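## Task

Carry the green bin and the blue bin, and no other object, over the benches to the bench edge where the hook currently rests. Put the hook back down in its present spot, lying flat on the bench with its handle sticking out past that same edge. Every other object must finish resting on the same thing it rests on now. Nothing counts as placed if a robot is still holding it up at the end. Finish by opening the grippers and moving the arms away.

## Robot and tools

Robots: four identical i2rt Big YAM arms named arm1, arm2, arm3 and arm4. Each has six revolute joints, a two-finger parallel gripper and a wrist camera (arm1_cam_wrist ... arm4_cam_wrist). Two fixed room cameras, room_a and room_b, watch the scene. With joints 1 and 6 at zero and the hand level and pointing ahead, the wrist camera rides on top of the hand looking at the fingertips. Reach is roughly 1.0 m from the joint1 axis.

Frames: one shared scene frame, origin on the floor, +z up. The hand point is midway between the fingertips; its z axis runs along the fingers and the fingers close along its y axis. Foot poses are not printed. Each camera has a pinhole+radial calibration (K, distortion D, T_world_to_cam in metres, pos_world) given for scene 1; real values may be off by a couple of degrees and millimetres, and wrist camera poses are derived from reported joint angles, so they inherit joint errors.

Tool execute_actions: argument actions is a list holding exactly one action or none. The action is an object keyed by arm name; each arm entry has one key, joints, whose values are absolute targets (not offsets) by joint name: joint1_rad -2.879 to 2.879 (base yaw, positive counter-clockwise seen from above, 0 faces the way the foot faces); joint2_rad 0 to 3.141 (shoulder, 0 has the upper arm pointing back roughly level, positive lifts it up then forward); joint3_rad 0 to 3.019 (elbow, 0 fully folded, positive opens); joint4_rad -1.692 to 1.57 (hand pitch, positive tips fingers up); joint5_rad -1.57 to 1.57 (hand sideways swing, positive toward the arm's right); joint6_rad -2.094 to 2.094 (hand roll, positive clockwise viewed from behind the hand); gripper_m 0 to 0.093 metres, the fingertip gap. Done tolerances are ±0.045, 0.14, 0.09, 0.055, 0.03, 0.035 rad and ±0.003 m. Any subset of arms and joints may be named; all start together and may finish at different times, and an action runs at most 15 s. Omitted joints may still be driving toward an earlier target. Joints move at different speeds, so the hand can sweep a wide arc between postures. Unknown keys or out-of-range numbers make the whole call rejected with no motion. Optional cameras: list of camera names or "all" (omitted or null gives all, [] gives none). An empty actions list only reports state and images.

Tool wait: seconds from 0 to 10; commands nothing new. Tool zoom_image: camera name plus region [x0, y0, x1, y1] in pixels of that camera's latest full image (origin top-left, at most 504 by 504). Tool read_manual: optional section, only "licences". Tool finished_scene: scene number 1 or 2; irreversible, and the goal must be met and stable at that moment.

Results: joint_positions gives measured angles and gripper gap. A pictures line lists the order of returned images. joint_status tells how each commanded joint ended: off_target (resting away from target, possibly still pushing), contact_stop or time_out (target dropped, joint holds where it stopped; a timed-out joint may keep a nearby target and keep pushing, listed in on_its_own), not_followed (a self/inter-arm collision check withheld the targets, shown with a 'joint command not followed' line and a cause; the arm may retry them on later actions), limit_stop_at_motor_heat (after an overheat stop; resend the target). on_its_own lists what the call did not command, with 'held at' giving the held target rather than the position. MOTOR HOT appears from 85 °C; an OVER-TEMPERATURE FAULT at 100 °C makes that arm and its gripper go limp and fall. If a result reports a stop, later motion calls in the same reply are skipped.

Cautions: the arms do not stop on contact and can push very hard; sustained pushing or holding loads overheats motors, so ease a push by commanding the joint its reported position. Lifted loads make joints sag. Tiny target changes may not move a joint. Never let two arms press hard into each other; the clearance check can be late and ignores fingers, gripper housings and wrist cameras. Avoid dropping, slipping or slamming objects, and never knock anything off the work area or onto the floor, which ends the scene. Objects may occasionally get nudged by an outside push. The robot holds its last command while the model is thinking. At the end, release everything so objects rest unsupported, then move the arms clear.

Each tool is called after ">>>" by a JSON object that holds its "fn" and its "kwargs", one argument or row to a line.

## Session

>>> {"fn": "execute_actions", "kwargs": {
  "actions": []
}}

Scene clock: 0.00 s.
arm1.joint_positions: joint1_rad=+0.204 joint2_rad=+0.376 joint3_rad=+1.638 joint4_rad=-1.377 joint5_rad=-0.180 joint6_rad=-0.747 gripper_m=+0.095
arm1.joint_status: not commanded
arm1.hand: x=-0.5323 y=-1.1417 z=+1.4497 quat_wxyz=(-0.517, +0.737, -0.133, -0.415) (m; scene frame)
arm2.joint_positions: joint1_rad=-0.886 joint2_rad=+0.326 joint3_rad=+1.487 joint4_rad=-1.541 joint5_rad=-0.196 joint6_rad=+0.716 gripper_m=+0.094
arm2.joint_status: not commanded
arm2.hand: x=+0.4899 y=-1.1268 z=+1.2855 quat_wxyz=(-0.359, +0.075, -0.821, -0.437) (m; scene frame)
arm3.joint_positions: joint1_rad=-0.043 joint2_rad=+0.336 joint3_rad=+1.481 joint4_rad=-1.494 joint5_rad=-0.013 joint6_rad=+0.403 gripper_m=+0.094
arm3.joint_status: not commanded
arm3.hand: x=-0.5011 y=+1.1126 z=+1.3290 quat_wxyz=(-0.464, -0.710, -0.413, +0.332) (m; scene frame)
arm4.joint_positions: joint1_rad=+0.509 joint2_rad=+0.251 joint3_rad=+1.549 joint4_rad=-1.544 joint5_rad=+0.218 joint6_rad=-0.057 gripper_m=+0.094
arm4.joint_status: not commanded
arm4.hand: x=+0.4778 y=+1.1651 z=+1.3734 quat_wxyz=(-0.474, -0.434, -0.655, +0.397) (m; scene frame)
pictures: arm1_cam_wrist, arm2_cam_wrist, arm3_cam_wrist, arm4_cam_wrist, room_a, room_b
camera_calibration (this result's frames):
arm1_cam_wrist: T_world_to_cam=[[0.633737, 0.426921, 0.64507, -0.112226], [0.772901, -0.315334, -0.550626, 0.858141], [-0.0316611, 0.847527, -0.529807, 1.84577], [0, 0, 0, 1]] pos_world=[-0.533697, -1.24582, 1.52281]
arm2_cam_wrist: T_world_to_cam=[[0.435565, -0.598468, -0.672398, -0.0246437], [-0.90009, -0.298703, -0.317198, 0.512427], [-0.0110137, 0.743379, -0.66878, 1.82352], [0, 0, 0, 1]] pos_world=[0.492048, -1.21725, 1.3655]
arm3_cam_wrist: T_world_to_cam=[[-0.888363, 0.236298, -0.393668, -0.185512], [0.419701, 0.76559, -0.487568, 0.0134477], [0.186178, -0.59836, -0.779297, 1.91985], [0, 0, 0, 1]] pos_world=[-0.527879, 1.1823, 1.42966]
arm4_cam_wrist: T_world_to_cam=[[-0.945849, -0.306063, 0.108144, 0.659751], [-0.300411, 0.699128, -0.648824, 0.222533], [0.122974, -0.646178, -0.753214, 1.85726], [0, 0, 0, 1]] pos_world=[0.462481, 1.24647, 1.47195]
Images, in order (width x height): arm1_cam_wrist 896x504, arm2_cam_wrist 896x504, arm3_cam_wrist 896x504, arm4_cam_wrist 896x504, room_a 896x504, room_b 896x504.

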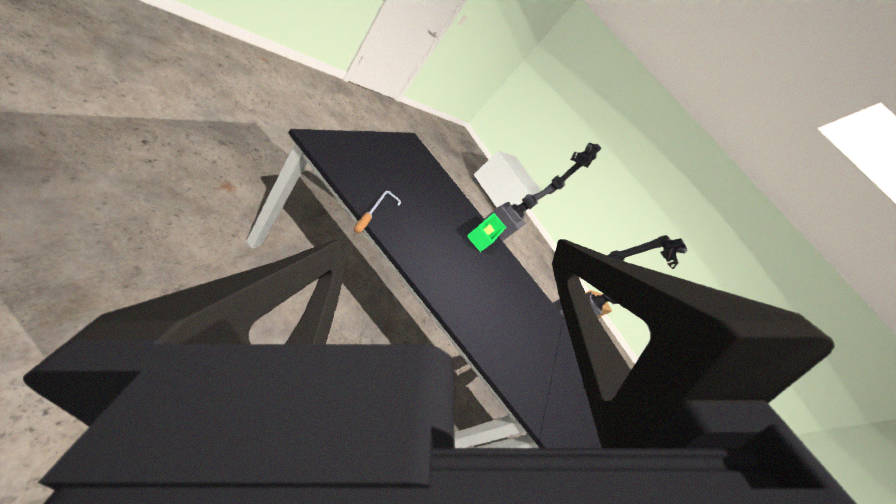

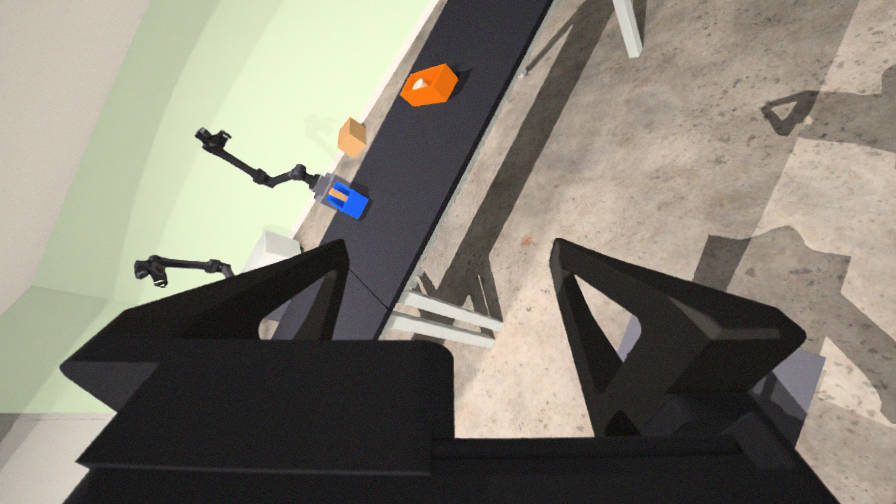

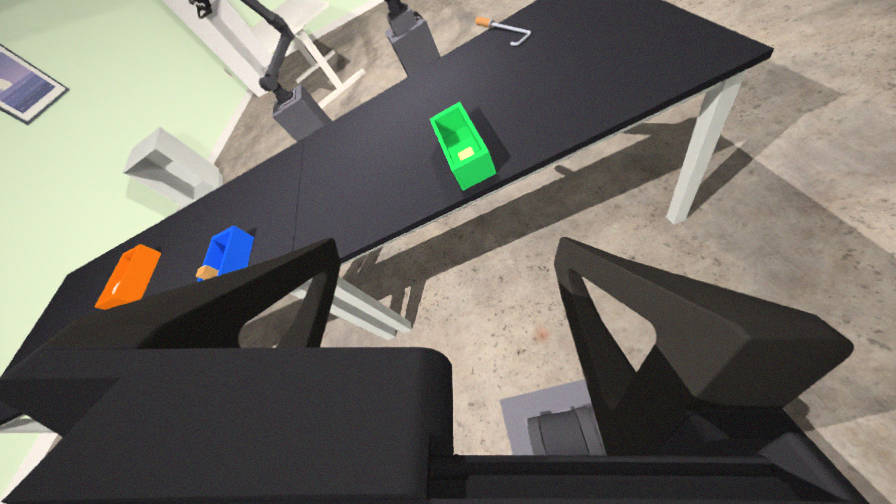

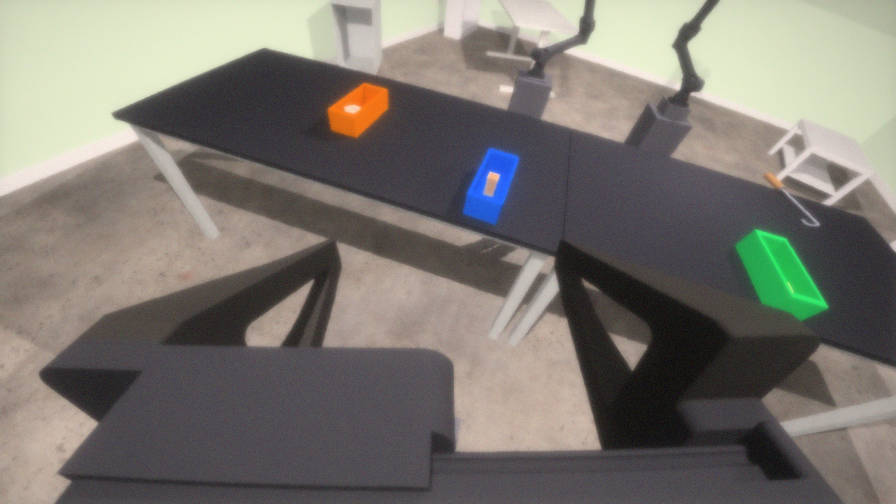

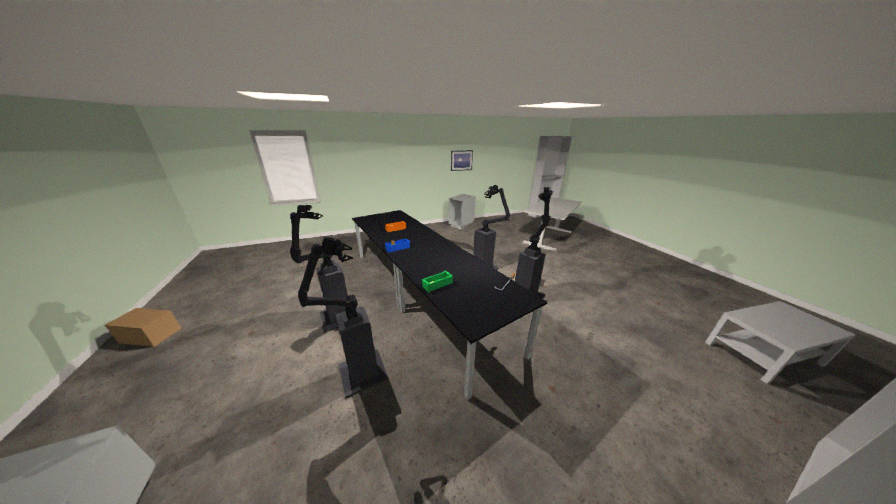

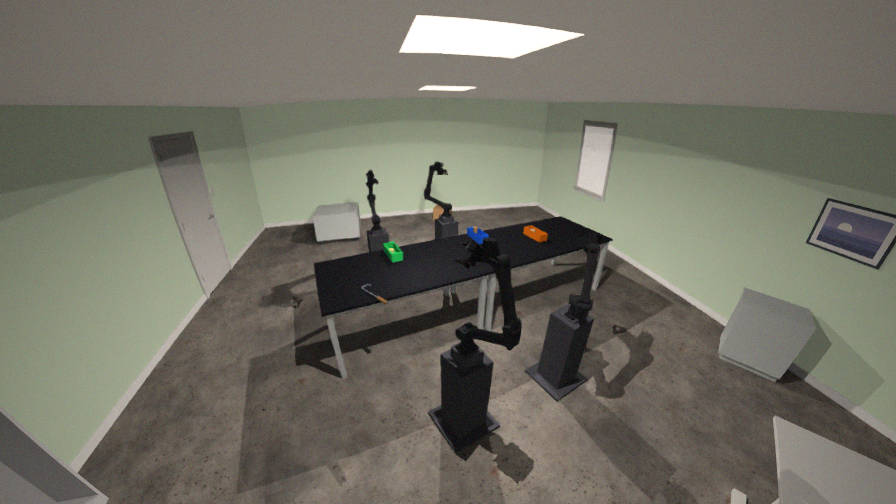

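>>> {"fn": "execute_actions", "kwargs": {
  "actions": [
    {"arm3":{"joints":{"joint1_rad":0.065,"joint2_rad":1.2,"joint3_rad":0.7,"joint4_rad":0.3,"joint5_rad":0,"joint6_rad":0,"gripper_m":0.07}},"arm4":{"joints":{"joint1_rad":-0.03,"joint2_rad":1.2,"joint3_rad":0.7,"joint4_rad":0.3,"joint5_rad":0,"joint6_rad":0,"gripper_m":0.07}},"arm1":{"joints":{"joint1_rad":0.36,"joint2_rad":2.1,"joint3_rad":2.1,"joint4_rad":-0.9,"joint5_rad":0,"joint6_rad":0}},"arm2":{"joints":{"joint5_rad":0.56,"joint6_rad":0,"joint2_rad":1.0,"joint3_rad":1.0,"joint4_rad":0}}}
  ],
  "cameras": ["arm1_cam_wrist","arm3_cam_wrist","arm4_cam_wrist"]
}}

Scene clock: 4.53 s.
arm1.joint_positions: joint1_rad=+0.357 joint2_rad=+2.115 joint3_rad=+2.053 joint4_rad=-0.901 joint5_rad=-0.004 joint6_rad=-0.007 gripper_m=+0.095
arm1.joint_status: all done
arm1.hand: x=-0.8495 y=-0.4758 z=+0.9678 quat_wxyz=(-0.150, +0.815, -0.499, -0.254) (m; scene frame)
arm2.joint_positions: joint1_rad=-0.886 joint2_rad=+0.993 joint3_rad=+0.988 joint4_rad=-0.020 joint5_rad=+0.557 joint6_rad=+0.008 gripper_m=+0.094
arm2.joint_status: all done
arm2.hand: x=+0.8737 y=-0.9319 z=+1.1879 quat_wxyz=(-0.697, +0.075, -0.709, -0.071) (m; scene frame)
arm3.joint_positions: joint1_rad=+0.063 joint2_rad=+1.190 joint3_rad=+0.698 joint4_rad=+0.274 joint5_rad=-0.003 joint6_rad=+0.014 gripper_m=+0.070
arm3.joint_status: all done
arm3.hand: x=-0.4932 y=+0.6692 z=+1.0163 quat_wxyz=(-0.447, -0.562, -0.544, +0.434) (m; scene frame)
arm4.joint_positions: joint1_rad=-0.032 joint2_rad=+1.188 joint3_rad=+0.698 joint4_rad=+0.280 joint5_rad=+0.000 joint6_rad=-0.009 gripper_m=+0.070
arm4.joint_status: all done
arm4.hand: x=+0.4911 y=+0.6704 z=+1.0501 quat_wxyz=(-0.437, -0.555, -0.544, +0.453) (m; scene frame)
pictures: arm1_cam_wrist, arm3_cam_wrist, arm4_cam_wrist
camera_calibration (this result's frames):
arm1_cam_wrist: T_world_to_cam=[[0.893858, 0.448227, -0.0104772, 0.980958], [0.448337, -0.893763, 0.0134897, -0.0489588], [-0.00331771, -0.0167552, -0.999854, 1.08382], [0, 0, 0, 1]] pos_world=[-0.851292, -0.46529, 1.0946]
arm3_cam_wrist: T_world_to_cam=[[-0.99907, 0.0150088, -0.0404235, -0.462344], [0.0380664, 0.74736, -0.663328, 0.199783], [0.0202552, -0.66425, -0.747236, 1.3391], [0, 0, 0, 1]] pos_world=[-0.496643, 0.747128, 1.11446]
arm4_cam_wrist: T_world_to_cam=[[-0.999565, 0.0281873, 0.00863341, 0.462685], [0.0149774, 0.737815, -0.674837, 0.209149], [-0.0253917, -0.674415, -0.737916, 1.36817], [0, 0, 0, 1]] pos_world=[0.494091, 0.75536, 1.14674]
Images, in order (width x height): arm1_cam_wrist 896x504, arm3_cam_wrist 896x504, arm4_cam_wrist 896x504.

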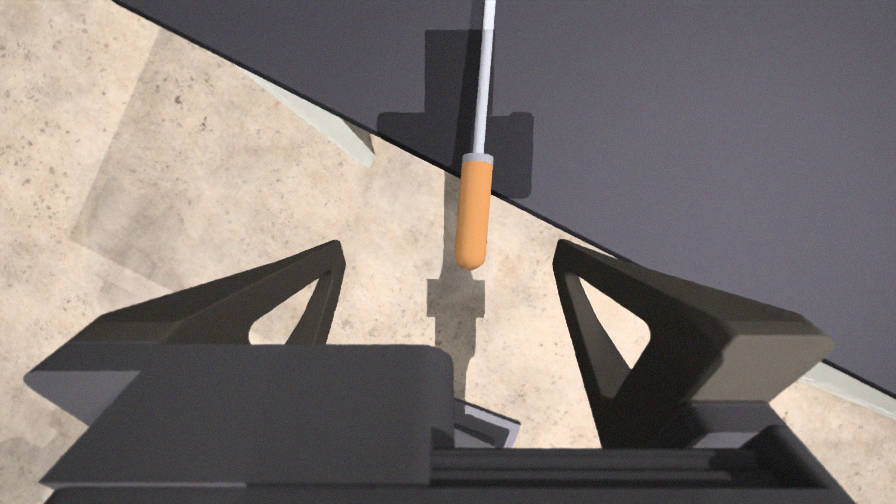

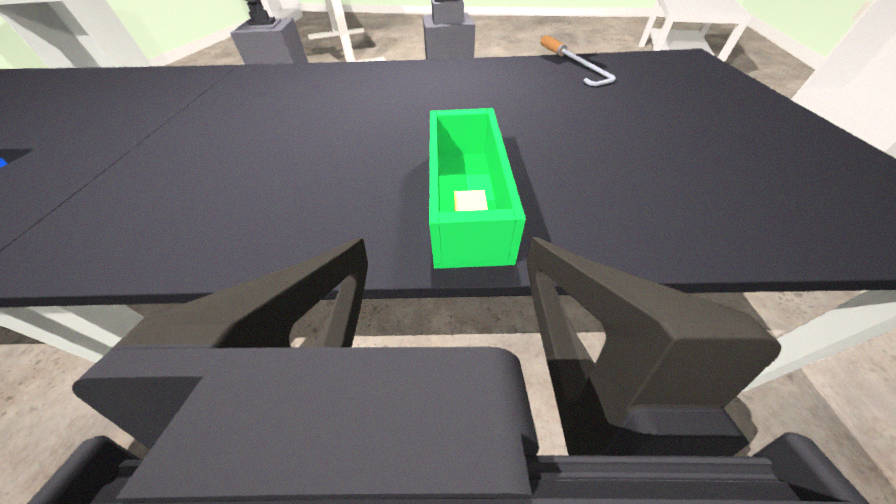

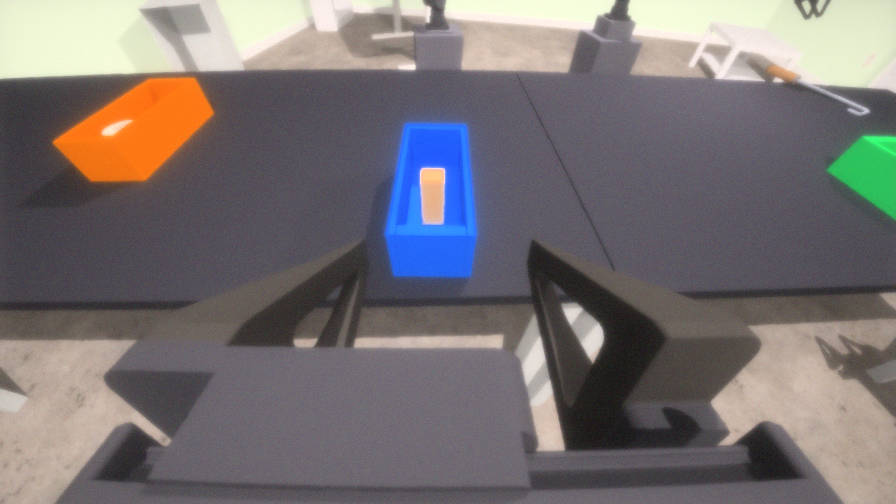

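>>> {"fn": "execute_actions", "kwargs": {
  "actions": [
    {"arm3":{"joints":{"joint1_rad":0.025,"joint2_rad":1.9,"joint3_rad":0.78,"joint4_rad":1.0}},"arm4":{"joints":{"joint1_rad":0.0,"joint2_rad":1.93,"joint3_rad":0.8,"joint4_rad":1.05}},"arm1":{"joints":{"joint1_rad":0.342,"joint2_rad":2.2,"joint3_rad":1.53,"joint4_rad":0.93,"joint5_rad":0.06}}}
  ],
  "cameras": []
}}

>>> {"fn": "execute_actions", "kwargs": {
  "actions": [
    {"arm3":{"joints":{"joint2_rad":2.06,"joint3_rad":1.12,"joint4_rad":0.79}},"arm4":{"joints":{"joint2_rad":2.03,"joint3_rad":1.02,"joint4_rad":0.9}},"arm1":{"joints":{"joint2_rad":2.41}}}
  ],
  "cameras": ["arm1_cam_wrist","arm3_cam_wrist","arm4_cam_wrist"]
}}

Scene clock: 6.87 s.
arm1.joint_positions: joint1_rad=+0.347 joint2_rad=+2.220 joint3_rad=+1.506 joint4_rad=+0.907 joint5_rad=+0.056 joint6_rad=-0.007 gripper_m=+0.095
arm1.joint_status: all done
arm1.hand: x=-0.8495 y=-0.4342 z=+0.9619 quat_wxyz=(-0.421, +0.530, -0.357, -0.643) (m; scene frame)
arm2.joint_positions: joint1_rad=-0.886 joint2_rad=+0.993 joint3_rad=+0.988 joint4_rad=-0.020 joint5_rad=+0.557 joint6_rad=+0.008 gripper_m=+0.094
arm2.joint_status: not commanded
arm2.hand: x=+0.8737 y=-0.9319 z=+1.1879 quat_wxyz=(-0.697, +0.075, -0.709, -0.071) (m; scene frame)
arm3.joint_positions: joint1_rad=+0.027 joint2_rad=+1.891 joint3_rad=+0.757 joint4_rad=+0.975 joint5_rad=-0.002 joint6_rad=+0.014 gripper_m=+0.070
arm3.joint_status: all done
arm3.hand: x=-0.5130 y=+0.5823 z=+0.8251 quat_wxyz=(-0.454, -0.558, -0.521, +0.459) (m; scene frame)
arm4.joint_positions: joint1_rad=-0.002 joint2_rad=+1.931 joint3_rad=+0.766 joint4_rad=+1.030 joint5_rad=+0.000 joint6_rad=-0.009 gripper_m=+0.070
arm4.joint_status: all done
arm4.hand: x=+0.5065 y=+0.5778 z=+0.8508 quat_wxyz=(-0.463, -0.530, -0.535, +0.467) (m; scene frame)
pictures: none
No camera images: the call's "cameras" was empty. Leave "cameras" out to get every camera's image.

Scene clock: 8.17 s.
arm1.joint_positions: joint1_rad=+0.347 joint2_rad=+2.438 joint3_rad=+1.508 joint4_rad=+0.918 joint5_rad=+0.056 joint6_rad=-0.007 gripper_m=+0.095
arm1.joint_status: all done
arm1.hand: x=-0.8477 y=-0.4419 z=+0.7883 quat_wxyz=(-0.385, +0.595, -0.395, -0.584) (m; scene frame)
arm2.joint_positions: joint1_rad=-0.886 joint2_rad=+0.993 joint3_rad=+0.988 joint4_rad=-0.020 joint5_rad=+0.557 joint6_rad=+0.008 gripper_m=+0.094
arm2.joint_status: not commanded
arm2.hand: x=+0.8737 y=-0.9319 z=+1.1879 quat_wxyz=(-0.697, +0.075, -0.709, -0.071) (m; scene frame)
arm3.joint_positions: joint1_rad=+0.027 joint2_rad=+2.057 joint3_rad=+1.096 joint4_rad=+0.808 joint5_rad=-0.003 joint6_rad=+0.013 gripper_m=+0.070
arm3.joint_status: all done
arm3.hand: x=-0.5178 y=+0.4715 z=+0.8241 quat_wxyz=(-0.456, -0.556, -0.520, +0.461) (m; scene frame)
arm4.joint_positions: joint1_rad=-0.002 joint2_rad=+2.027 joint3_rad=+0.985 joint4_rad=+0.904 joint5_rad=+0.000 joint6_rad=-0.009 gripper_m=+0.070
arm4.joint_status: all done
arm4.hand: x=+0.5066 y=+0.5052 z=+0.8511 quat_wxyz=(-0.463, -0.530, -0.536, +0.466) (m; scene frame)
pictures: arm1_cam_wrist, arm3_cam_wrist, arm4_cam_wrist
camera_calibration (this result's frames):
arm1_cam_wrist: T_world_to_cam=[[0.922477, 0.385888, -0.0112314, 0.959564], [0.219994, -0.549364, -0.806103, 0.587685], [-0.317236, 0.74114, -0.591669, 0.651937], [0, 0, 0, 1]] pos_world=[-0.807645, -0.530609, 0.870243]
arm3_cam_wrist: T_world_to_cam=[[-0.998016, 0.0493474, -0.0390969, -0.50845], [0.0624928, 0.701108, -0.710311, 0.294138], [-0.00764082, -0.711345, -0.702801, 1.0358], [0, 0, 0, 1]] pos_world=[-0.517908, 0.555682, 0.917014]
arm4_cam_wrist: T_world_to_cam=[[-0.999963, -0.000567799, 0.00860925, 0.499326], [-0.00664295, 0.687409, -0.726241, 0.2766], [-0.00550572, -0.726271, -0.687387, 1.0834], [0, 0, 0, 1]] pos_world=[0.50711, 0.59699, 0.941296]
Images, in order (width x height): arm1_cam_wrist 896x504, arm3_cam_wrist 896x504, arm4_cam_wrist 896x504.

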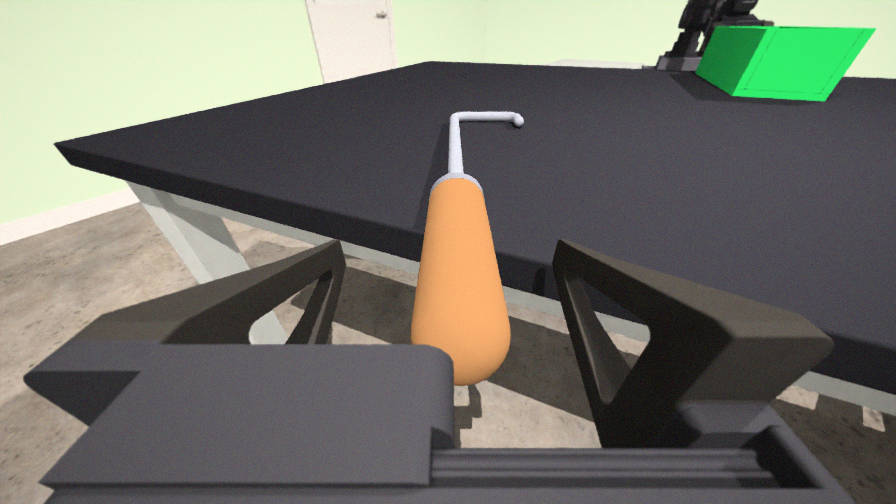

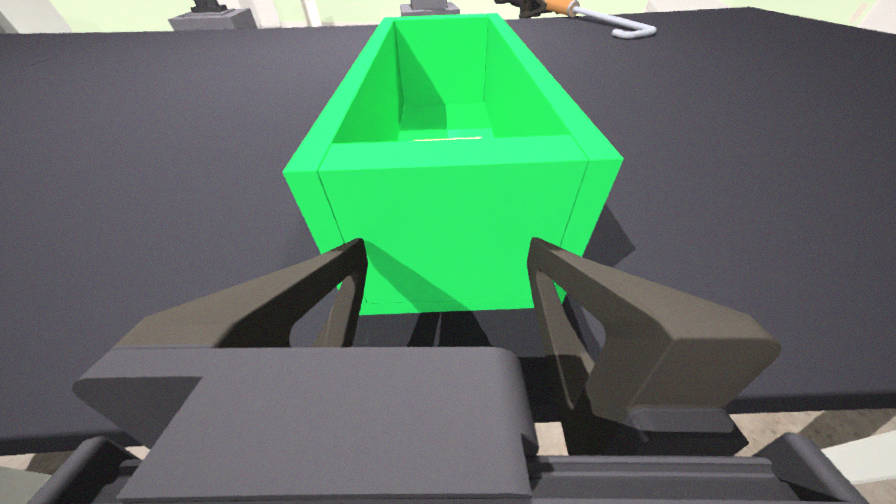

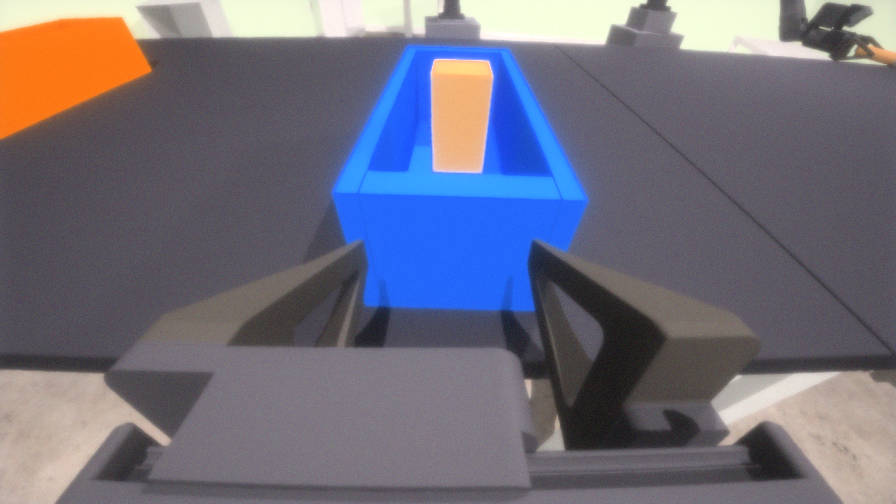

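>>> {"fn": "execute_actions", "kwargs": {
  "actions": [
    {"arm3":{"joints":{"joint2_rad":2.18,"joint3_rad":1.37,"joint4_rad":0.66}},"arm4":{"joints":{"joint2_rad":2.13,"joint3_rad":1.19,"joint4_rad":0.82}},"arm1":{"joints":{"gripper_m":0}}}
  ],
  "cameras": []
}}

>>> {"fn": "execute_actions", "kwargs": {
  "actions": [
    {"arm3":{"joints":{"joint2_rad":2.29,"joint3_rad":1.6,"joint4_rad":0.54}},"arm4":{"joints":{"joint2_rad":2.23,"joint3_rad":1.41,"joint4_rad":0.7}},"arm1":{"joints":{"joint2_rad":2.05,"joint4_rad":0.62,"joint6_rad":1.5}}}
  ],
  "cameras": ["arm1_cam_wrist"]
}}

Scene clock: 9.50 s.
arm1.joint_positions: joint1_rad=+0.347 joint2_rad=+2.438 joint3_rad=+1.508 joint4_rad=+0.918 joint5_rad=+0.058 joint6_rad=-0.006 gripper_m=+0.031
arm1.joint_status: gripper_m off_target (ended at +0.031, target +0.000)
arm1.hand: x=-0.8470 y=-0.4416 z=+0.7883 quat_wxyz=(-0.386, +0.595, -0.396, -0.583) (m; scene frame)
arm2.joint_positions: joint1_rad=-0.886 joint2_rad=+0.993 joint3_rad=+0.988 joint4_rad=-0.020 joint5_rad=+0.557 joint6_rad=+0.008 gripper_m=+0.094
arm2.joint_status: not commanded
arm2.hand: x=+0.8737 y=-0.9319 z=+1.1879 quat_wxyz=(-0.697, +0.075, -0.709, -0.071) (m; scene frame)
arm3.joint_positions: joint1_rad=+0.027 joint2_rad=+2.167 joint3_rad=+1.336 joint4_rad=+0.677 joint5_rad=-0.002 joint6_rad=+0.013 gripper_m=+0.070
arm3.joint_status: all done
arm3.hand: x=-0.5210 y=+0.4008 z=+0.8267 quat_wxyz=(-0.456, -0.556, -0.520, +0.461) (m; scene frame)
arm4.joint_positions: joint1_rad=-0.002 joint2_rad=+2.123 joint3_rad=+1.142 joint4_rad=+0.823 joint5_rad=+0.001 joint6_rad=-0.009 gripper_m=+0.070
arm4.joint_status: all done
arm4.hand: x=+0.5065 y=+0.4572 z=+0.8354 quat_wxyz=(-0.457, -0.535, -0.540, +0.461) (m; scene frame)
pictures: none
No camera images: the call's "cameras" was empty. Leave "cameras" out to get every camera's image.

Scene clock: 11.60 s.
arm1.joint_positions: joint1_rad=+0.344 joint2_rad=+2.091 joint3_rad=+1.499 joint4_rad=+0.594 joint5_rad=+0.060 joint6_rad=+1.468 gripper_m=+0.031
arm1.joint_status: all done
arm1.hand: x=-0.8454 y=-0.4354 z=+0.9866 quat_wxyz=(+0.106, +0.171, -0.689, -0.697) (m; scene frame)
arm2.joint_positions: joint1_rad=-0.886 joint2_rad=+0.993 joint3_rad=+0.988 joint4_rad=-0.020 joint5_rad=+0.557 joint6_rad=+0.008 gripper_m=+0.094
arm2.joint_status: not commanded
arm2.hand: x=+0.8737 y=-0.9319 z=+1.1879 quat_wxyz=(-0.697, +0.075, -0.709, -0.071) (m; scene frame)
arm3.joint_positions: joint1_rad=+0.027 joint2_rad=+2.272 joint3_rad=+1.561 joint4_rad=+0.557 joint5_rad=-0.002 joint6_rad=+0.013 gripper_m=+0.070
arm3.joint_status: all done
arm3.hand: x=-0.5236 y=+0.3418 z=+0.8289 quat_wxyz=(-0.456, -0.557, -0.520, +0.460) (m; scene frame)
arm4.joint_positions: joint1_rad=-0.002 joint2_rad=+2.227 joint3_rad=+1.361 joint4_rad=+0.702 joint5_rad=+0.001 joint6_rad=-0.009 gripper_m=+0.070
arm4.joint_status: all done
arm4.hand: x=+0.5066 y=+0.3940 z=+0.8325 quat_wxyz=(-0.456, -0.537, -0.542, +0.460) (m; scene frame)
pictures: arm1_cam_wrist
camera_calibration (this result's frames):
arm1_cam_wrist: T_world_to_cam=[[0.081716, 0.0208658, -0.996437, 1.0594], [-0.532154, -0.844424, -0.0613236, -0.748497], [-0.842695, 0.535269, -0.0578991, -0.295258], [0, 0, 0, 1]] pos_world=[-0.733698, -0.496112, 0.992632]
Images, in order (width x height): arm1_cam_wrist 896x504.

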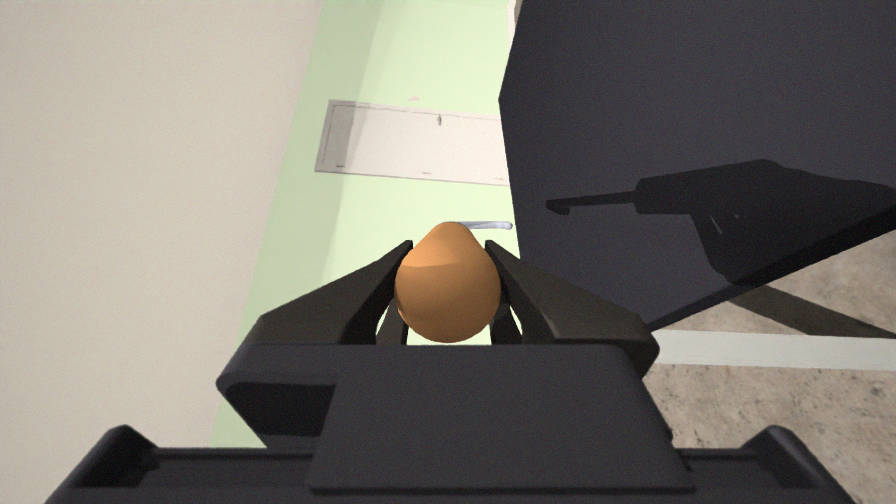

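>>> {"fn": "execute_actions", "kwargs": {
  "actions": [
    {"arm3":{"joints":{"joint2_rad":2.41,"joint3_rad":1.83,"joint4_rad":0.42}},"arm4":{"joints":{"joint2_rad":2.34,"joint3_rad":1.63,"joint4_rad":0.59}},"arm1":{"joints":{"joint1_rad":0.06,"joint5_rad":0.64,"joint2_rad":2.0}}}
  ],
  "cameras": []
}}

>>> {"fn": "execute_actions", "kwargs": {
  "actions": [
    {"arm3":{"joints":{"joint2_rad":2.53,"joint3_rad":2.08,"joint4_rad":0.29}},"arm4":{"joints":{"joint2_rad":2.45,"joint3_rad":1.86,"joint4_rad":0.46}}}
  ],
  "cameras": []
}}

>>> {"fn": "execute_actions", "kwargs": {
  "actions": [
    {"arm3":{"joints":{"joint2_rad":2.66,"joint3_rad":2.32,"joint4_rad":0.17}},"arm4":{"joints":{"joint2_rad":2.57,"joint3_rad":2.1,"joint4_rad":0.33}},"arm1":{"joints":{"joint2_rad":2.13,"joint3_rad":1.8,"joint4_rad":0.42}}}
  ],
  "cameras": []
}}

>>> {"fn": "execute_actions", "kwargs": {
  "actions": [
    {"arm3":{"joints":{"joint2_rad":2.8,"joint3_rad":2.62,"joint4_rad":0.05}},"arm4":{"joints":{"joint2_rad":2.69,"joint3_rad":2.35,"joint4_rad":0.21}}}
  ],
  "cameras": []
}}

>>> {"fn": "execute_actions", "kwargs": {
  "actions": [
    {"arm3":{"joints":{"joint2_rad":1.0,"joint3_rad":1.2,"joint4_rad":-0.6}},"arm4":{"joints":{"joint2_rad":1.0,"joint3_rad":1.2,"joint4_rad":-0.6}}}
  ],
  "cameras": ["arm3_cam_wrist","arm4_cam_wrist"]
}}

Scene clock: 14.10 s.
arm1.joint_positions: joint1_rad=+0.059 joint2_rad=+2.084 joint3_rad=+1.499 joint4_rad=+0.594 joint5_rad=+0.638 joint6_rad=+1.472 gripper_m=+0.031
arm1.joint_status: all done
arm1.hand: x=-0.5225 y=-0.3838 z=+0.9897 quat_wxyz=(-0.196, -0.132, -0.697, -0.677) (m; scene frame)
arm2.joint_positions: joint1_rad=-0.886 joint2_rad=+0.993 joint3_rad=+0.988 joint4_rad=-0.020 joint5_rad=+0.557 joint6_rad=+0.008 gripper_m=+0.094
arm2.joint_status: not commanded
arm2.hand: x=+0.8737 y=-0.9319 z=+1.1879 quat_wxyz=(-0.697, +0.075, -0.709, -0.071) (m; scene frame)
arm3.joint_positions: joint1_rad=+0.027 joint2_rad=+2.389 joint3_rad=+1.785 joint4_rad=+0.437 joint5_rad=-0.002 joint6_rad=+0.013 gripper_m=+0.070
arm3.joint_status: all done
arm3.hand: x=-0.5257 y=+0.2906 z=+0.8216 quat_wxyz=(-0.452, -0.560, -0.523, +0.457) (m; scene frame)
arm4.joint_positions: joint1_rad=-0.002 joint2_rad=+2.333 joint3_rad=+1.574 joint4_rad=+0.592 joint5_rad=+0.001 joint6_rad=-0.009 gripper_m=+0.070
arm4.joint_status: all done
arm4.hand: x=+0.5067 y=+0.3388 z=+0.8279 quat_wxyz=(-0.455, -0.537, -0.542, +0.459) (m; scene frame)
pictures: none
No camera images: the call's "cameras" was empty. Leave "cameras" out to get every camera's image.

Scene clock: 15.13 s.
arm1.joint_positions: joint1_rad=+0.059 joint2_rad=+2.084 joint3_rad=+1.499 joint4_rad=+0.594 joint5_rad=+0.638 joint6_rad=+1.472 gripper_m=+0.031
arm1.joint_status: not commanded
arm1.hand: x=-0.5225 y=-0.3838 z=+0.9897 quat_wxyz=(-0.196, -0.132, -0.697, -0.677) (m; scene frame)
arm2.joint_positions: joint1_rad=-0.886 joint2_rad=+0.993 joint3_rad=+0.988 joint4_rad=-0.020 joint5_rad=+0.557 joint6_rad=+0.008 gripper_m=+0.094
arm2.joint_status: not commanded
arm2.hand: x=+0.8737 y=-0.9319 z=+1.1879 quat_wxyz=(-0.697, +0.075, -0.709, -0.071) (m; scene frame)
arm3.joint_positions: joint1_rad=+0.027 joint2_rad=+2.509 joint3_rad=+2.035 joint4_rad=+0.307 joint5_rad=-0.002 joint6_rad=+0.013 gripper_m=+0.070
arm3.joint_status: all done
arm3.hand: x=-0.5279 y=+0.2426 z=+0.8240 quat_wxyz=(-0.452, -0.560, -0.523, +0.457) (m; scene frame)
arm4.joint_positions: joint1_rad=-0.002 joint2_rad=+2.443 joint3_rad=+1.800 joint4_rad=+0.462 joint5_rad=+0.001 joint6_rad=-0.009 gripper_m=+0.070
arm4.joint_status: all done
arm4.hand: x=+0.5067 y=+0.2878 z=+0.8231 quat_wxyz=(-0.451, -0.540, -0.545, +0.455) (m; scene frame)
pictures: none
No camera images: the call's "cameras" was empty. Leave "cameras" out to get every camera's image.

Scene clock: 16.43 s.
arm1.joint_positions: joint1_rad=+0.063 joint2_rad=+2.169 joint3_rad=+1.725 joint4_rad=+0.397 joint5_rad=+0.636 joint6_rad=+1.472 gripper_m=+0.031
arm1.joint_status: all done
arm1.hand: x=-0.5350 y=-0.3340 z=+1.0023 quat_wxyz=(-0.200, -0.121, -0.715, -0.659) (m; scene frame)
arm2.joint_positions: joint1_rad=-0.886 joint2_rad=+0.993 joint3_rad=+0.988 joint4_rad=-0.020 joint5_rad=+0.557 joint6_rad=+0.008 gripper_m=+0.094
arm2.joint_status: not commanded
arm2.hand: x=+0.8737 y=-0.9319 z=+1.1879 quat_wxyz=(-0.697, +0.075, -0.709, -0.071) (m; scene frame)
arm3.joint_positions: joint1_rad=+0.025 joint2_rad=+2.620 joint3_rad=+2.268 joint4_rad=+0.188 joint5_rad=-0.003 joint6_rad=+0.009 gripper_m=+0.070
arm3.joint_status: all done
arm3.hand: x=-0.5304 y=+0.2073 z=+0.8267 quat_wxyz=(-0.452, -0.558, -0.524, +0.458) (m; scene frame)
arm4.joint_positions: joint1_rad=-0.002 joint2_rad=+2.563 joint3_rad=+2.036 joint4_rad=+0.332 joint5_rad=+0.001 joint6_rad=-0.009 gripper_m=+0.070
arm4.joint_status: all done
arm4.hand: x=+0.5068 y=+0.2435 z=+0.8150 quat_wxyz=(-0.447, -0.544, -0.549, +0.451) (m; scene frame)
pictures: none
No camera images: the call's "cameras" was empty. Leave "cameras" out to get every camera's image.

Scene clock: 17.53 s.
arm1.joint_positions: joint1_rad=+0.063 joint2_rad=+2.169 joint3_rad=+1.725 joint4_rad=+0.397 joint5_rad=+0.636 joint6_rad=+1.472 gripper_m=+0.031
arm1.joint_status: not commanded
arm1.hand: x=-0.5350 y=-0.3340 z=+1.0023 quat_wxyz=(-0.200, -0.121, -0.715, -0.659) (m; scene frame)
arm2.joint_positions: joint1_rad=-0.886 joint2_rad=+0.993 joint3_rad=+0.988 joint4_rad=-0.020 joint5_rad=+0.557 joint6_rad=+0.008 gripper_m=+0.094
arm2.joint_status: not commanded
arm2.hand: x=+0.8737 y=-0.9319 z=+1.1879 quat_wxyz=(-0.697, +0.075, -0.709, -0.071) (m; scene frame)
arm3.joint_positions: joint1_rad=+0.025 joint2_rad=+2.774 joint3_rad=+2.574 joint4_rad=+0.067 joint5_rad=-0.001 joint6_rad=+0.001 gripper_m=+0.070
arm3.joint_status: all done
arm3.hand: x=-0.5323 y=+0.1746 z=+0.8334 quat_wxyz=(-0.458, -0.549, -0.518, +0.469) (m; scene frame)
arm4.joint_positions: joint1_rad=-0.002 joint2_rad=+2.684 joint3_rad=+2.285 joint4_rad=+0.211 joint5_rad=+0.001 joint6_rad=-0.009 gripper_m=+0.070
arm4.joint_status: all done
arm4.hand: x=+0.5069 y=+0.2058 z=+0.8174 quat_wxyz=(-0.449, -0.542, -0.547, +0.453) (m; scene frame)
pictures: none
No camera images: the call's "cameras" was empty. Leave "cameras" out to get every camera's image.

Scene clock: 19.60 s.
arm1.joint_positions: joint1_rad=+0.063 joint2_rad=+2.169 joint3_rad=+1.725 joint4_rad=+0.397 joint5_rad=+0.636 joint6_rad=+1.472 gripper_m=+0.031
arm1.joint_status: not commanded
arm1.hand: x=-0.5350 y=-0.3340 z=+1.0023 quat_wxyz=(-0.200, -0.121, -0.715, -0.659) (m; scene frame)
arm2.joint_positions: joint1_rad=-0.886 joint2_rad=+0.993 joint3_rad=+0.988 joint4_rad=-0.020 joint5_rad=+0.557 joint6_rad=+0.008 gripper_m=+0.094
arm2.joint_status: not commanded
arm2.hand: x=+0.8737 y=-0.9319 z=+1.1879 quat_wxyz=(-0.697, +0.075, -0.709, -0.071) (m; scene frame)
arm3.joint_positions: joint1_rad=+0.025 joint2_rad=+0.996 joint3_rad=+1.208 joint4_rad=-0.581 joint5_rad=-0.001 joint6_rad=+0.001 gripper_m=+0.070
arm3.joint_status: all done
arm3.hand: x=-0.5140 y=+0.7137 z=+1.2197 quat_wxyz=(-0.394, -0.601, -0.568, +0.401) (m; scene frame)
arm4.joint_positions: joint1_rad=-0.002 joint2_rad=+1.002 joint3_rad=+1.205 joint4_rad=-0.595 joint5_rad=+0.001 joint6_rad=+0.000 gripper_m=+0.070
arm4.joint_status: all done
arm4.hand: x=+0.5062 y=+0.7147 z=+1.2431 quat_wxyz=(-0.393, -0.588, -0.588, +0.393) (m; scene frame)
pictures: arm3_cam_wrist, arm4_cam_wrist
camera_calibration (this result's frames):
arm3_cam_wrist: T_world_to_cam=[[-0.998285, 0.0523093, -0.0262732, -0.519082], [0.058185, 0.837597, -0.54318, 0.101675], [-0.00640698, -0.543778, -0.839205, 1.53354], [0, 0, 0, 1]] pos_world=[-0.514282, 0.775896, 1.32854]
arm4_cam_wrist: T_world_to_cam=[[-0.999998, 0.00167765, 0.000899736, 0.503605], [0.000946084, 0.848093, -0.529846, 0.0544958], [-0.00165196, -0.529844, -0.848094, 1.56246], [0, 0, 0, 1]] pos_world=[0.506134, 0.780797, 1.35353]
Images, in order (width x height): arm3_cam_wrist 896x504, arm4_cam_wrist 896x504.

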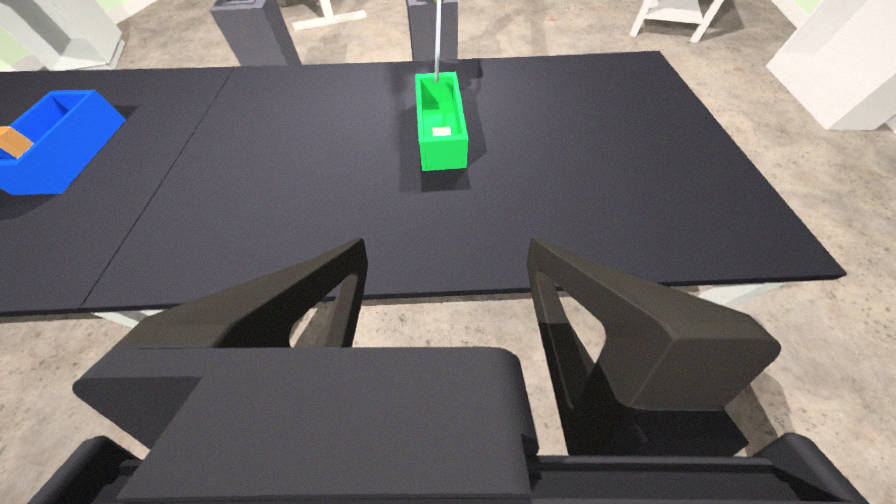

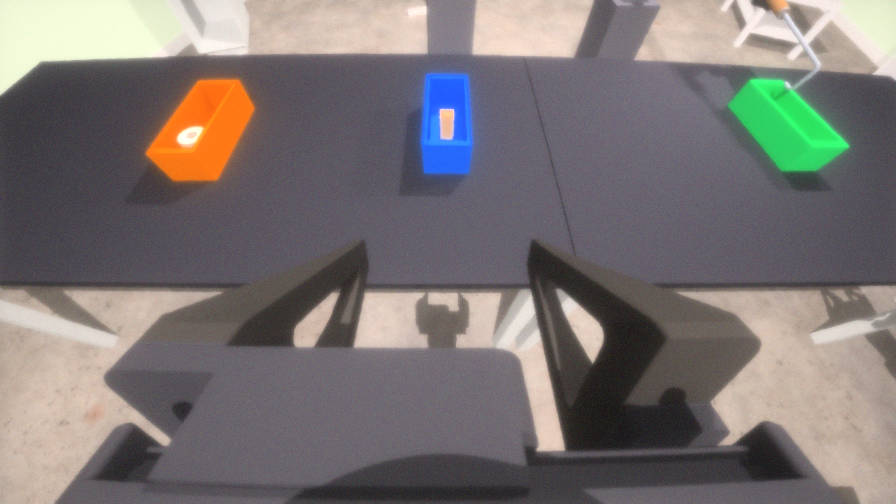

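Aligned. Lower and pull.

>>> {"fn": "execute_actions", "kwargs": {
  "actions": [
    {"arm1":{"joints":{"joint2_rad":2.27,"joint4_rad":0.56}}}
  ],
  "cameras": ["arm3_cam_wrist"]
}}

>>> {"fn": "execute_actions", "kwargs": {
  "actions": [
    {"arm1":{"joints":{"joint2_rad":2.17,"joint3_rad":1.5,"joint4_rad":0.71}}}
  ],
  "cameras": []
}}

>>> {"fn": "execute_actions", "kwargs": {
  "actions": [
    {"arm1":{"joints":{"joint2_rad":2.05,"joint3_rad":1.25,"joint4_rad":0.84}}}
  ],
  "cameras": []
}}

>>> {"fn": "execute_actions", "kwargs": {
  "actions": [
    {"arm1":{"joints":{"joint2_rad":1.93,"joint3_rad":1.01,"joint4_rad":0.96}}}
  ],
  "cameras": []
}}

>>> {"fn": "execute_actions", "kwargs": {
  "actions": [
    {"arm1":{"joints":{"joint2_rad":1.83,"joint3_rad":0.82,"joint4_rad":1.04}}}
  ],
  "cameras": ["arm3_cam_wrist","arm1_cam_wrist"]
}}

Scene clock: 20.93 s.
arm1.joint_positions: joint1_rad=+0.063 joint2_rad=+2.326 joint3_rad=+1.732 joint4_rad=+0.532 joint5_rad=+0.637 joint6_rad=+1.493 gripper_m=+0.031
arm1.joint_status: all done
arm1.hand: x=-0.5370 y=-0.3244 z=+0.9032 quat_wxyz=(-0.196, -0.127, -0.718, -0.656) (m; scene frame)
arm2.joint_positions: joint1_rad=-0.886 joint2_rad=+0.993 joint3_rad=+0.988 joint4_rad=-0.020 joint5_rad=+0.557 joint6_rad=+0.008 gripper_m=+0.094
arm2.joint_status: not commanded
arm2.hand: x=+0.8737 y=-0.9319 z=+1.1879 quat_wxyz=(-0.697, +0.075, -0.709, -0.071) (m; scene frame)
arm3.joint_positions: joint1_rad=+0.025 joint2_rad=+0.996 joint3_rad=+1.208 joint4_rad=-0.581 joint5_rad=-0.001 joint6_rad=+0.001 gripper_m=+0.070
arm3.joint_status: not commanded
arm3.hand: x=-0.5140 y=+0.7137 z=+1.2197 quat_wxyz=(-0.394, -0.601, -0.568, +0.401) (m; scene frame)
arm4.joint_positions: joint1_rad=-0.002 joint2_rad=+1.002 joint3_rad=+1.205 joint4_rad=-0.595 joint5_rad=+0.001 joint6_rad=+0.000 gripper_m=+0.070
arm4.joint_status: not commanded
arm4.hand: x=+0.5062 y=+0.7147 z=+1.2431 quat_wxyz=(-0.393, -0.588, -0.588, +0.393) (m; scene frame)
pictures: arm3_cam_wrist
camera_calibration (this result's frames):
arm3_cam_wrist: T_world_to_cam=[[-0.998285, 0.0523093, -0.0262732, -0.519082], [0.058185, 0.837597, -0.54318, 0.101675], [-0.00640698, -0.543778, -0.839205, 1.53354], [0, 0, 0, 1]] pos_world=[-0.514282, 0.775896, 1.32854]
Images, in order (width x height): arm3_cam_wrist 896x504.

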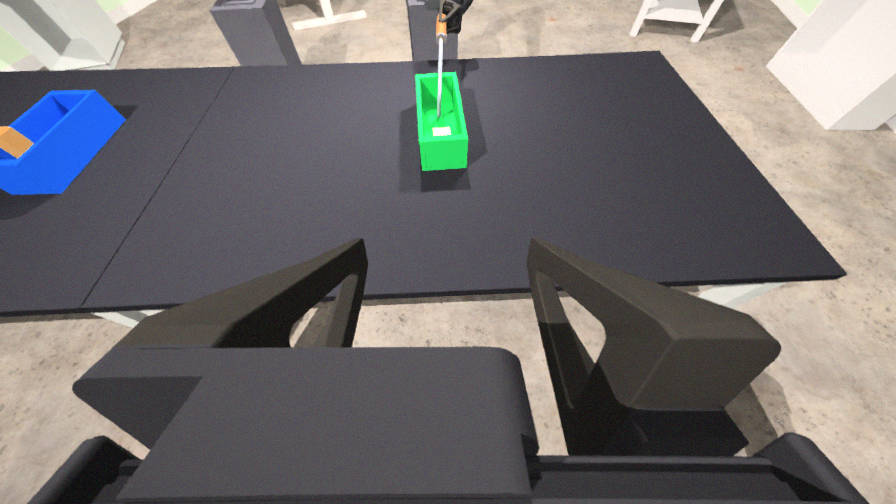

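Scene clock: 21.90 s.
arm1.joint_positions: joint1_rad=+0.063 joint2_rad=+2.225 joint3_rad=+1.493 joint4_rad=+0.681 joint5_rad=+0.638 joint6_rad=+1.497 gripper_m=+0.031
arm1.joint_status: all done
arm1.hand: x=-0.5272 y=-0.3806 z=+0.8951 quat_wxyz=(-0.193, -0.130, -0.714, -0.660) (m; scene frame)
arm2.joint_positions: joint1_rad=-0.886 joint2_rad=+0.993 joint3_rad=+0.988 joint4_rad=-0.020 joint5_rad=+0.557 joint6_rad=+0.008 gripper_m=+0.094
arm2.joint_status: not commanded
arm2.hand: x=+0.8737 y=-0.9319 z=+1.1879 quat_wxyz=(-0.697, +0.075, -0.709, -0.071) (m; scene frame)
arm3.joint_positions: joint1_rad=+0.025 joint2_rad=+0.996 joint3_rad=+1.208 joint4_rad=-0.581 joint5_rad=-0.001 joint6_rad=+0.001 gripper_m=+0.070
arm3.joint_status: not commanded
arm3.hand: x=-0.5140 y=+0.7137 z=+1.2197 quat_wxyz=(-0.394, -0.601, -0.568, +0.401) (m; scene frame)
arm4.joint_positions: joint1_rad=-0.002 joint2_rad=+1.002 joint3_rad=+1.205 joint4_rad=-0.595 joint5_rad=+0.001 joint6_rad=+0.000 gripper_m=+0.070
arm4.joint_status: not commanded
arm4.hand: x=+0.5062 y=+0.7147 z=+1.2431 quat_wxyz=(-0.393, -0.588, -0.588, +0.393) (m; scene frame)
pictures: none
No camera images: the call's "cameras" was empty. Leave "cameras" out to get every camera's image.

Scene clock: 22.80 s.
arm1.joint_positions: joint1_rad=+0.063 joint2_rad=+2.099 joint3_rad=+1.241 joint4_rad=+0.803 joint5_rad=+0.636 joint6_rad=+1.494 gripper_m=+0.031
arm1.joint_status: all done
arm1.hand: x=-0.5155 y=-0.4486 z=+0.8954 quat_wxyz=(-0.194, -0.128, -0.716, -0.659) (m; scene frame)
arm2.joint_positions: joint1_rad=-0.886 joint2_rad=+0.993 joint3_rad=+0.988 joint4_rad=-0.020 joint5_rad=+0.557 joint6_rad=+0.008 gripper_m=+0.094
arm2.joint_status: not commanded
arm2.hand: x=+0.8737 y=-0.9319 z=+1.1879 quat_wxyz=(-0.697, +0.075, -0.709, -0.071) (m; scene frame)
arm3.joint_positions: joint1_rad=+0.025 joint2_rad=+0.996 joint3_rad=+1.208 joint4_rad=-0.581 joint5_rad=-0.001 joint6_rad=+0.001 gripper_m=+0.070
arm3.joint_status: not commanded
arm3.hand: x=-0.5140 y=+0.7137 z=+1.2197 quat_wxyz=(-0.394, -0.601, -0.568, +0.401) (m; scene frame)
arm4.joint_positions: joint1_rad=-0.002 joint2_rad=+1.002 joint3_rad=+1.205 joint4_rad=-0.595 joint5_rad=+0.001 joint6_rad=+0.000 gripper_m=+0.070
arm4.joint_status: not commanded
arm4.hand: x=+0.5062 y=+0.7147 z=+1.2431 quat_wxyz=(-0.393, -0.588, -0.588, +0.393) (m; scene frame)
pictures: none
No camera images: the call's "cameras" was empty. Leave "cameras" out to get every camera's image.

Scene clock: 23.70 s.
arm1.joint_positions: joint1_rad=+0.063 joint2_rad=+1.976 joint3_rad=+0.999 joint4_rad=+0.918 joint5_rad=+0.636 joint6_rad=+1.491 gripper_m=+0.031
arm1.joint_status: all done
arm1.hand: x=-0.5027 y=-0.5215 z=+0.8955 quat_wxyz=(-0.196, -0.126, -0.717, -0.657) (m; scene frame)
arm2.joint_positions: joint1_rad=-0.886 joint2_rad=+0.993 joint3_rad=+0.988 joint4_rad=-0.020 joint5_rad=+0.557 joint6_rad=+0.008 gripper_m=+0.094
arm2.joint_status: not commanded
arm2.hand: x=+0.8737 y=-0.9319 z=+1.1879 quat_wxyz=(-0.697, +0.075, -0.709, -0.071) (m; scene frame)
arm3.joint_positions: joint1_rad=+0.025 joint2_rad=+0.996 joint3_rad=+1.208 joint4_rad=-0.581 joint5_rad=-0.001 joint6_rad=+0.001 gripper_m=+0.070
arm3.joint_status: not commanded
arm3.hand: x=-0.5140 y=+0.7137 z=+1.2197 quat_wxyz=(-0.394, -0.601, -0.568, +0.401) (m; scene frame)
arm4.joint_positions: joint1_rad=-0.002 joint2_rad=+1.002 joint3_rad=+1.205 joint4_rad=-0.595 joint5_rad=+0.001 joint6_rad=+0.000 gripper_m=+0.070
arm4.joint_status: not commanded
arm4.hand: x=+0.5062 y=+0.7147 z=+1.2431 quat_wxyz=(-0.393, -0.588, -0.588, +0.393) (m; scene frame)
pictures: none
No camera images: the call's "cameras" was empty. Leave "cameras" out to get every camera's image.

Scene clock: 24.53 s.
arm1.joint_positions: joint1_rad=+0.063 joint2_rad=+1.872 joint3_rad=+0.807 joint4_rad=+0.995 joint5_rad=+0.636 joint6_rad=+1.491 gripper_m=+0.031
arm1.joint_status: all done
arm1.hand: x=-0.4918 y=-0.5839 z=+0.8970 quat_wxyz=(-0.197, -0.125, -0.720, -0.653) (m; scene frame)
arm2.joint_positions: joint1_rad=-0.886 joint2_rad=+0.993 joint3_rad=+0.988 joint4_rad=-0.020 joint5_rad=+0.557 joint6_rad=+0.008 gripper_m=+0.094
arm2.joint_status: not commanded
arm2.hand: x=+0.8737 y=-0.9319 z=+1.1879 quat_wxyz=(-0.697, +0.075, -0.709, -0.071) (m; scene frame)
arm3.joint_positions: joint1_rad=+0.025 joint2_rad=+0.996 joint3_rad=+1.208 joint4_rad=-0.581 joint5_rad=-0.001 joint6_rad=+0.001 gripper_m=+0.070
arm3.joint_status: not commanded
arm3.hand: x=-0.5140 y=+0.7137 z=+1.2197 quat_wxyz=(-0.394, -0.601, -0.568, +0.401) (m; scene frame)
arm4.joint_positions: joint1_rad=-0.002 joint2_rad=+1.002 joint3_rad=+1.205 joint4_rad=-0.595 joint5_rad=+0.001 joint6_rad=+0.000 gripper_m=+0.070
arm4.joint_status: not commanded
arm4.hand: x=+0.5062 y=+0.7147 z=+1.2431 quat_wxyz=(-0.393, -0.588, -0.588, +0.393) (m; scene frame)
pictures: arm1_cam_wrist, arm3_cam_wrist
camera_calibration (this result's frames):
arm1_cam_wrist: T_world_to_cam=[[0.0671289, -0.116042, -0.990973, 0.852339], [-0.986964, -0.153332, -0.0489024, -0.522558], [-0.146273, 0.981338, -0.124822, 0.739997], [0, 0, 0, 1]] pos_world=[-0.46472, -0.707406, 0.911458]
arm3_cam_wrist: T_world_to_cam=[[-0.998285, 0.0523093, -0.0262732, -0.519082], [0.058185, 0.837597, -0.54318, 0.101675], [-0.00640698, -0.543778, -0.839205, 1.53354], [0, 0, 0, 1]] pos_world=[-0.514282, 0.775896, 1.32854]
Images, in order (width x height): arm1_cam_wrist 896x504, arm3_cam_wrist 896x504.

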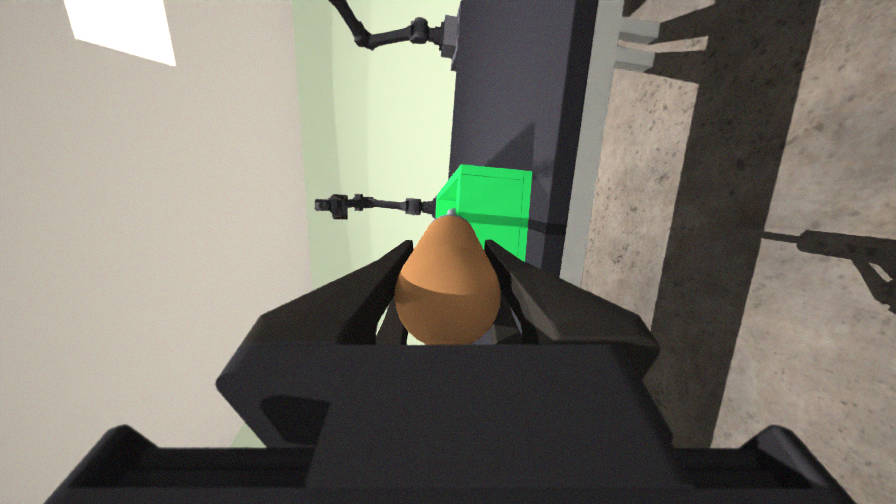

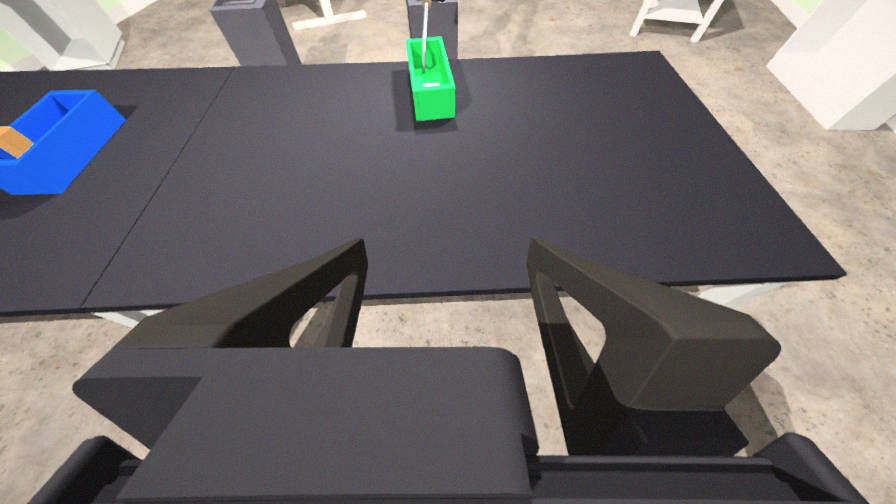

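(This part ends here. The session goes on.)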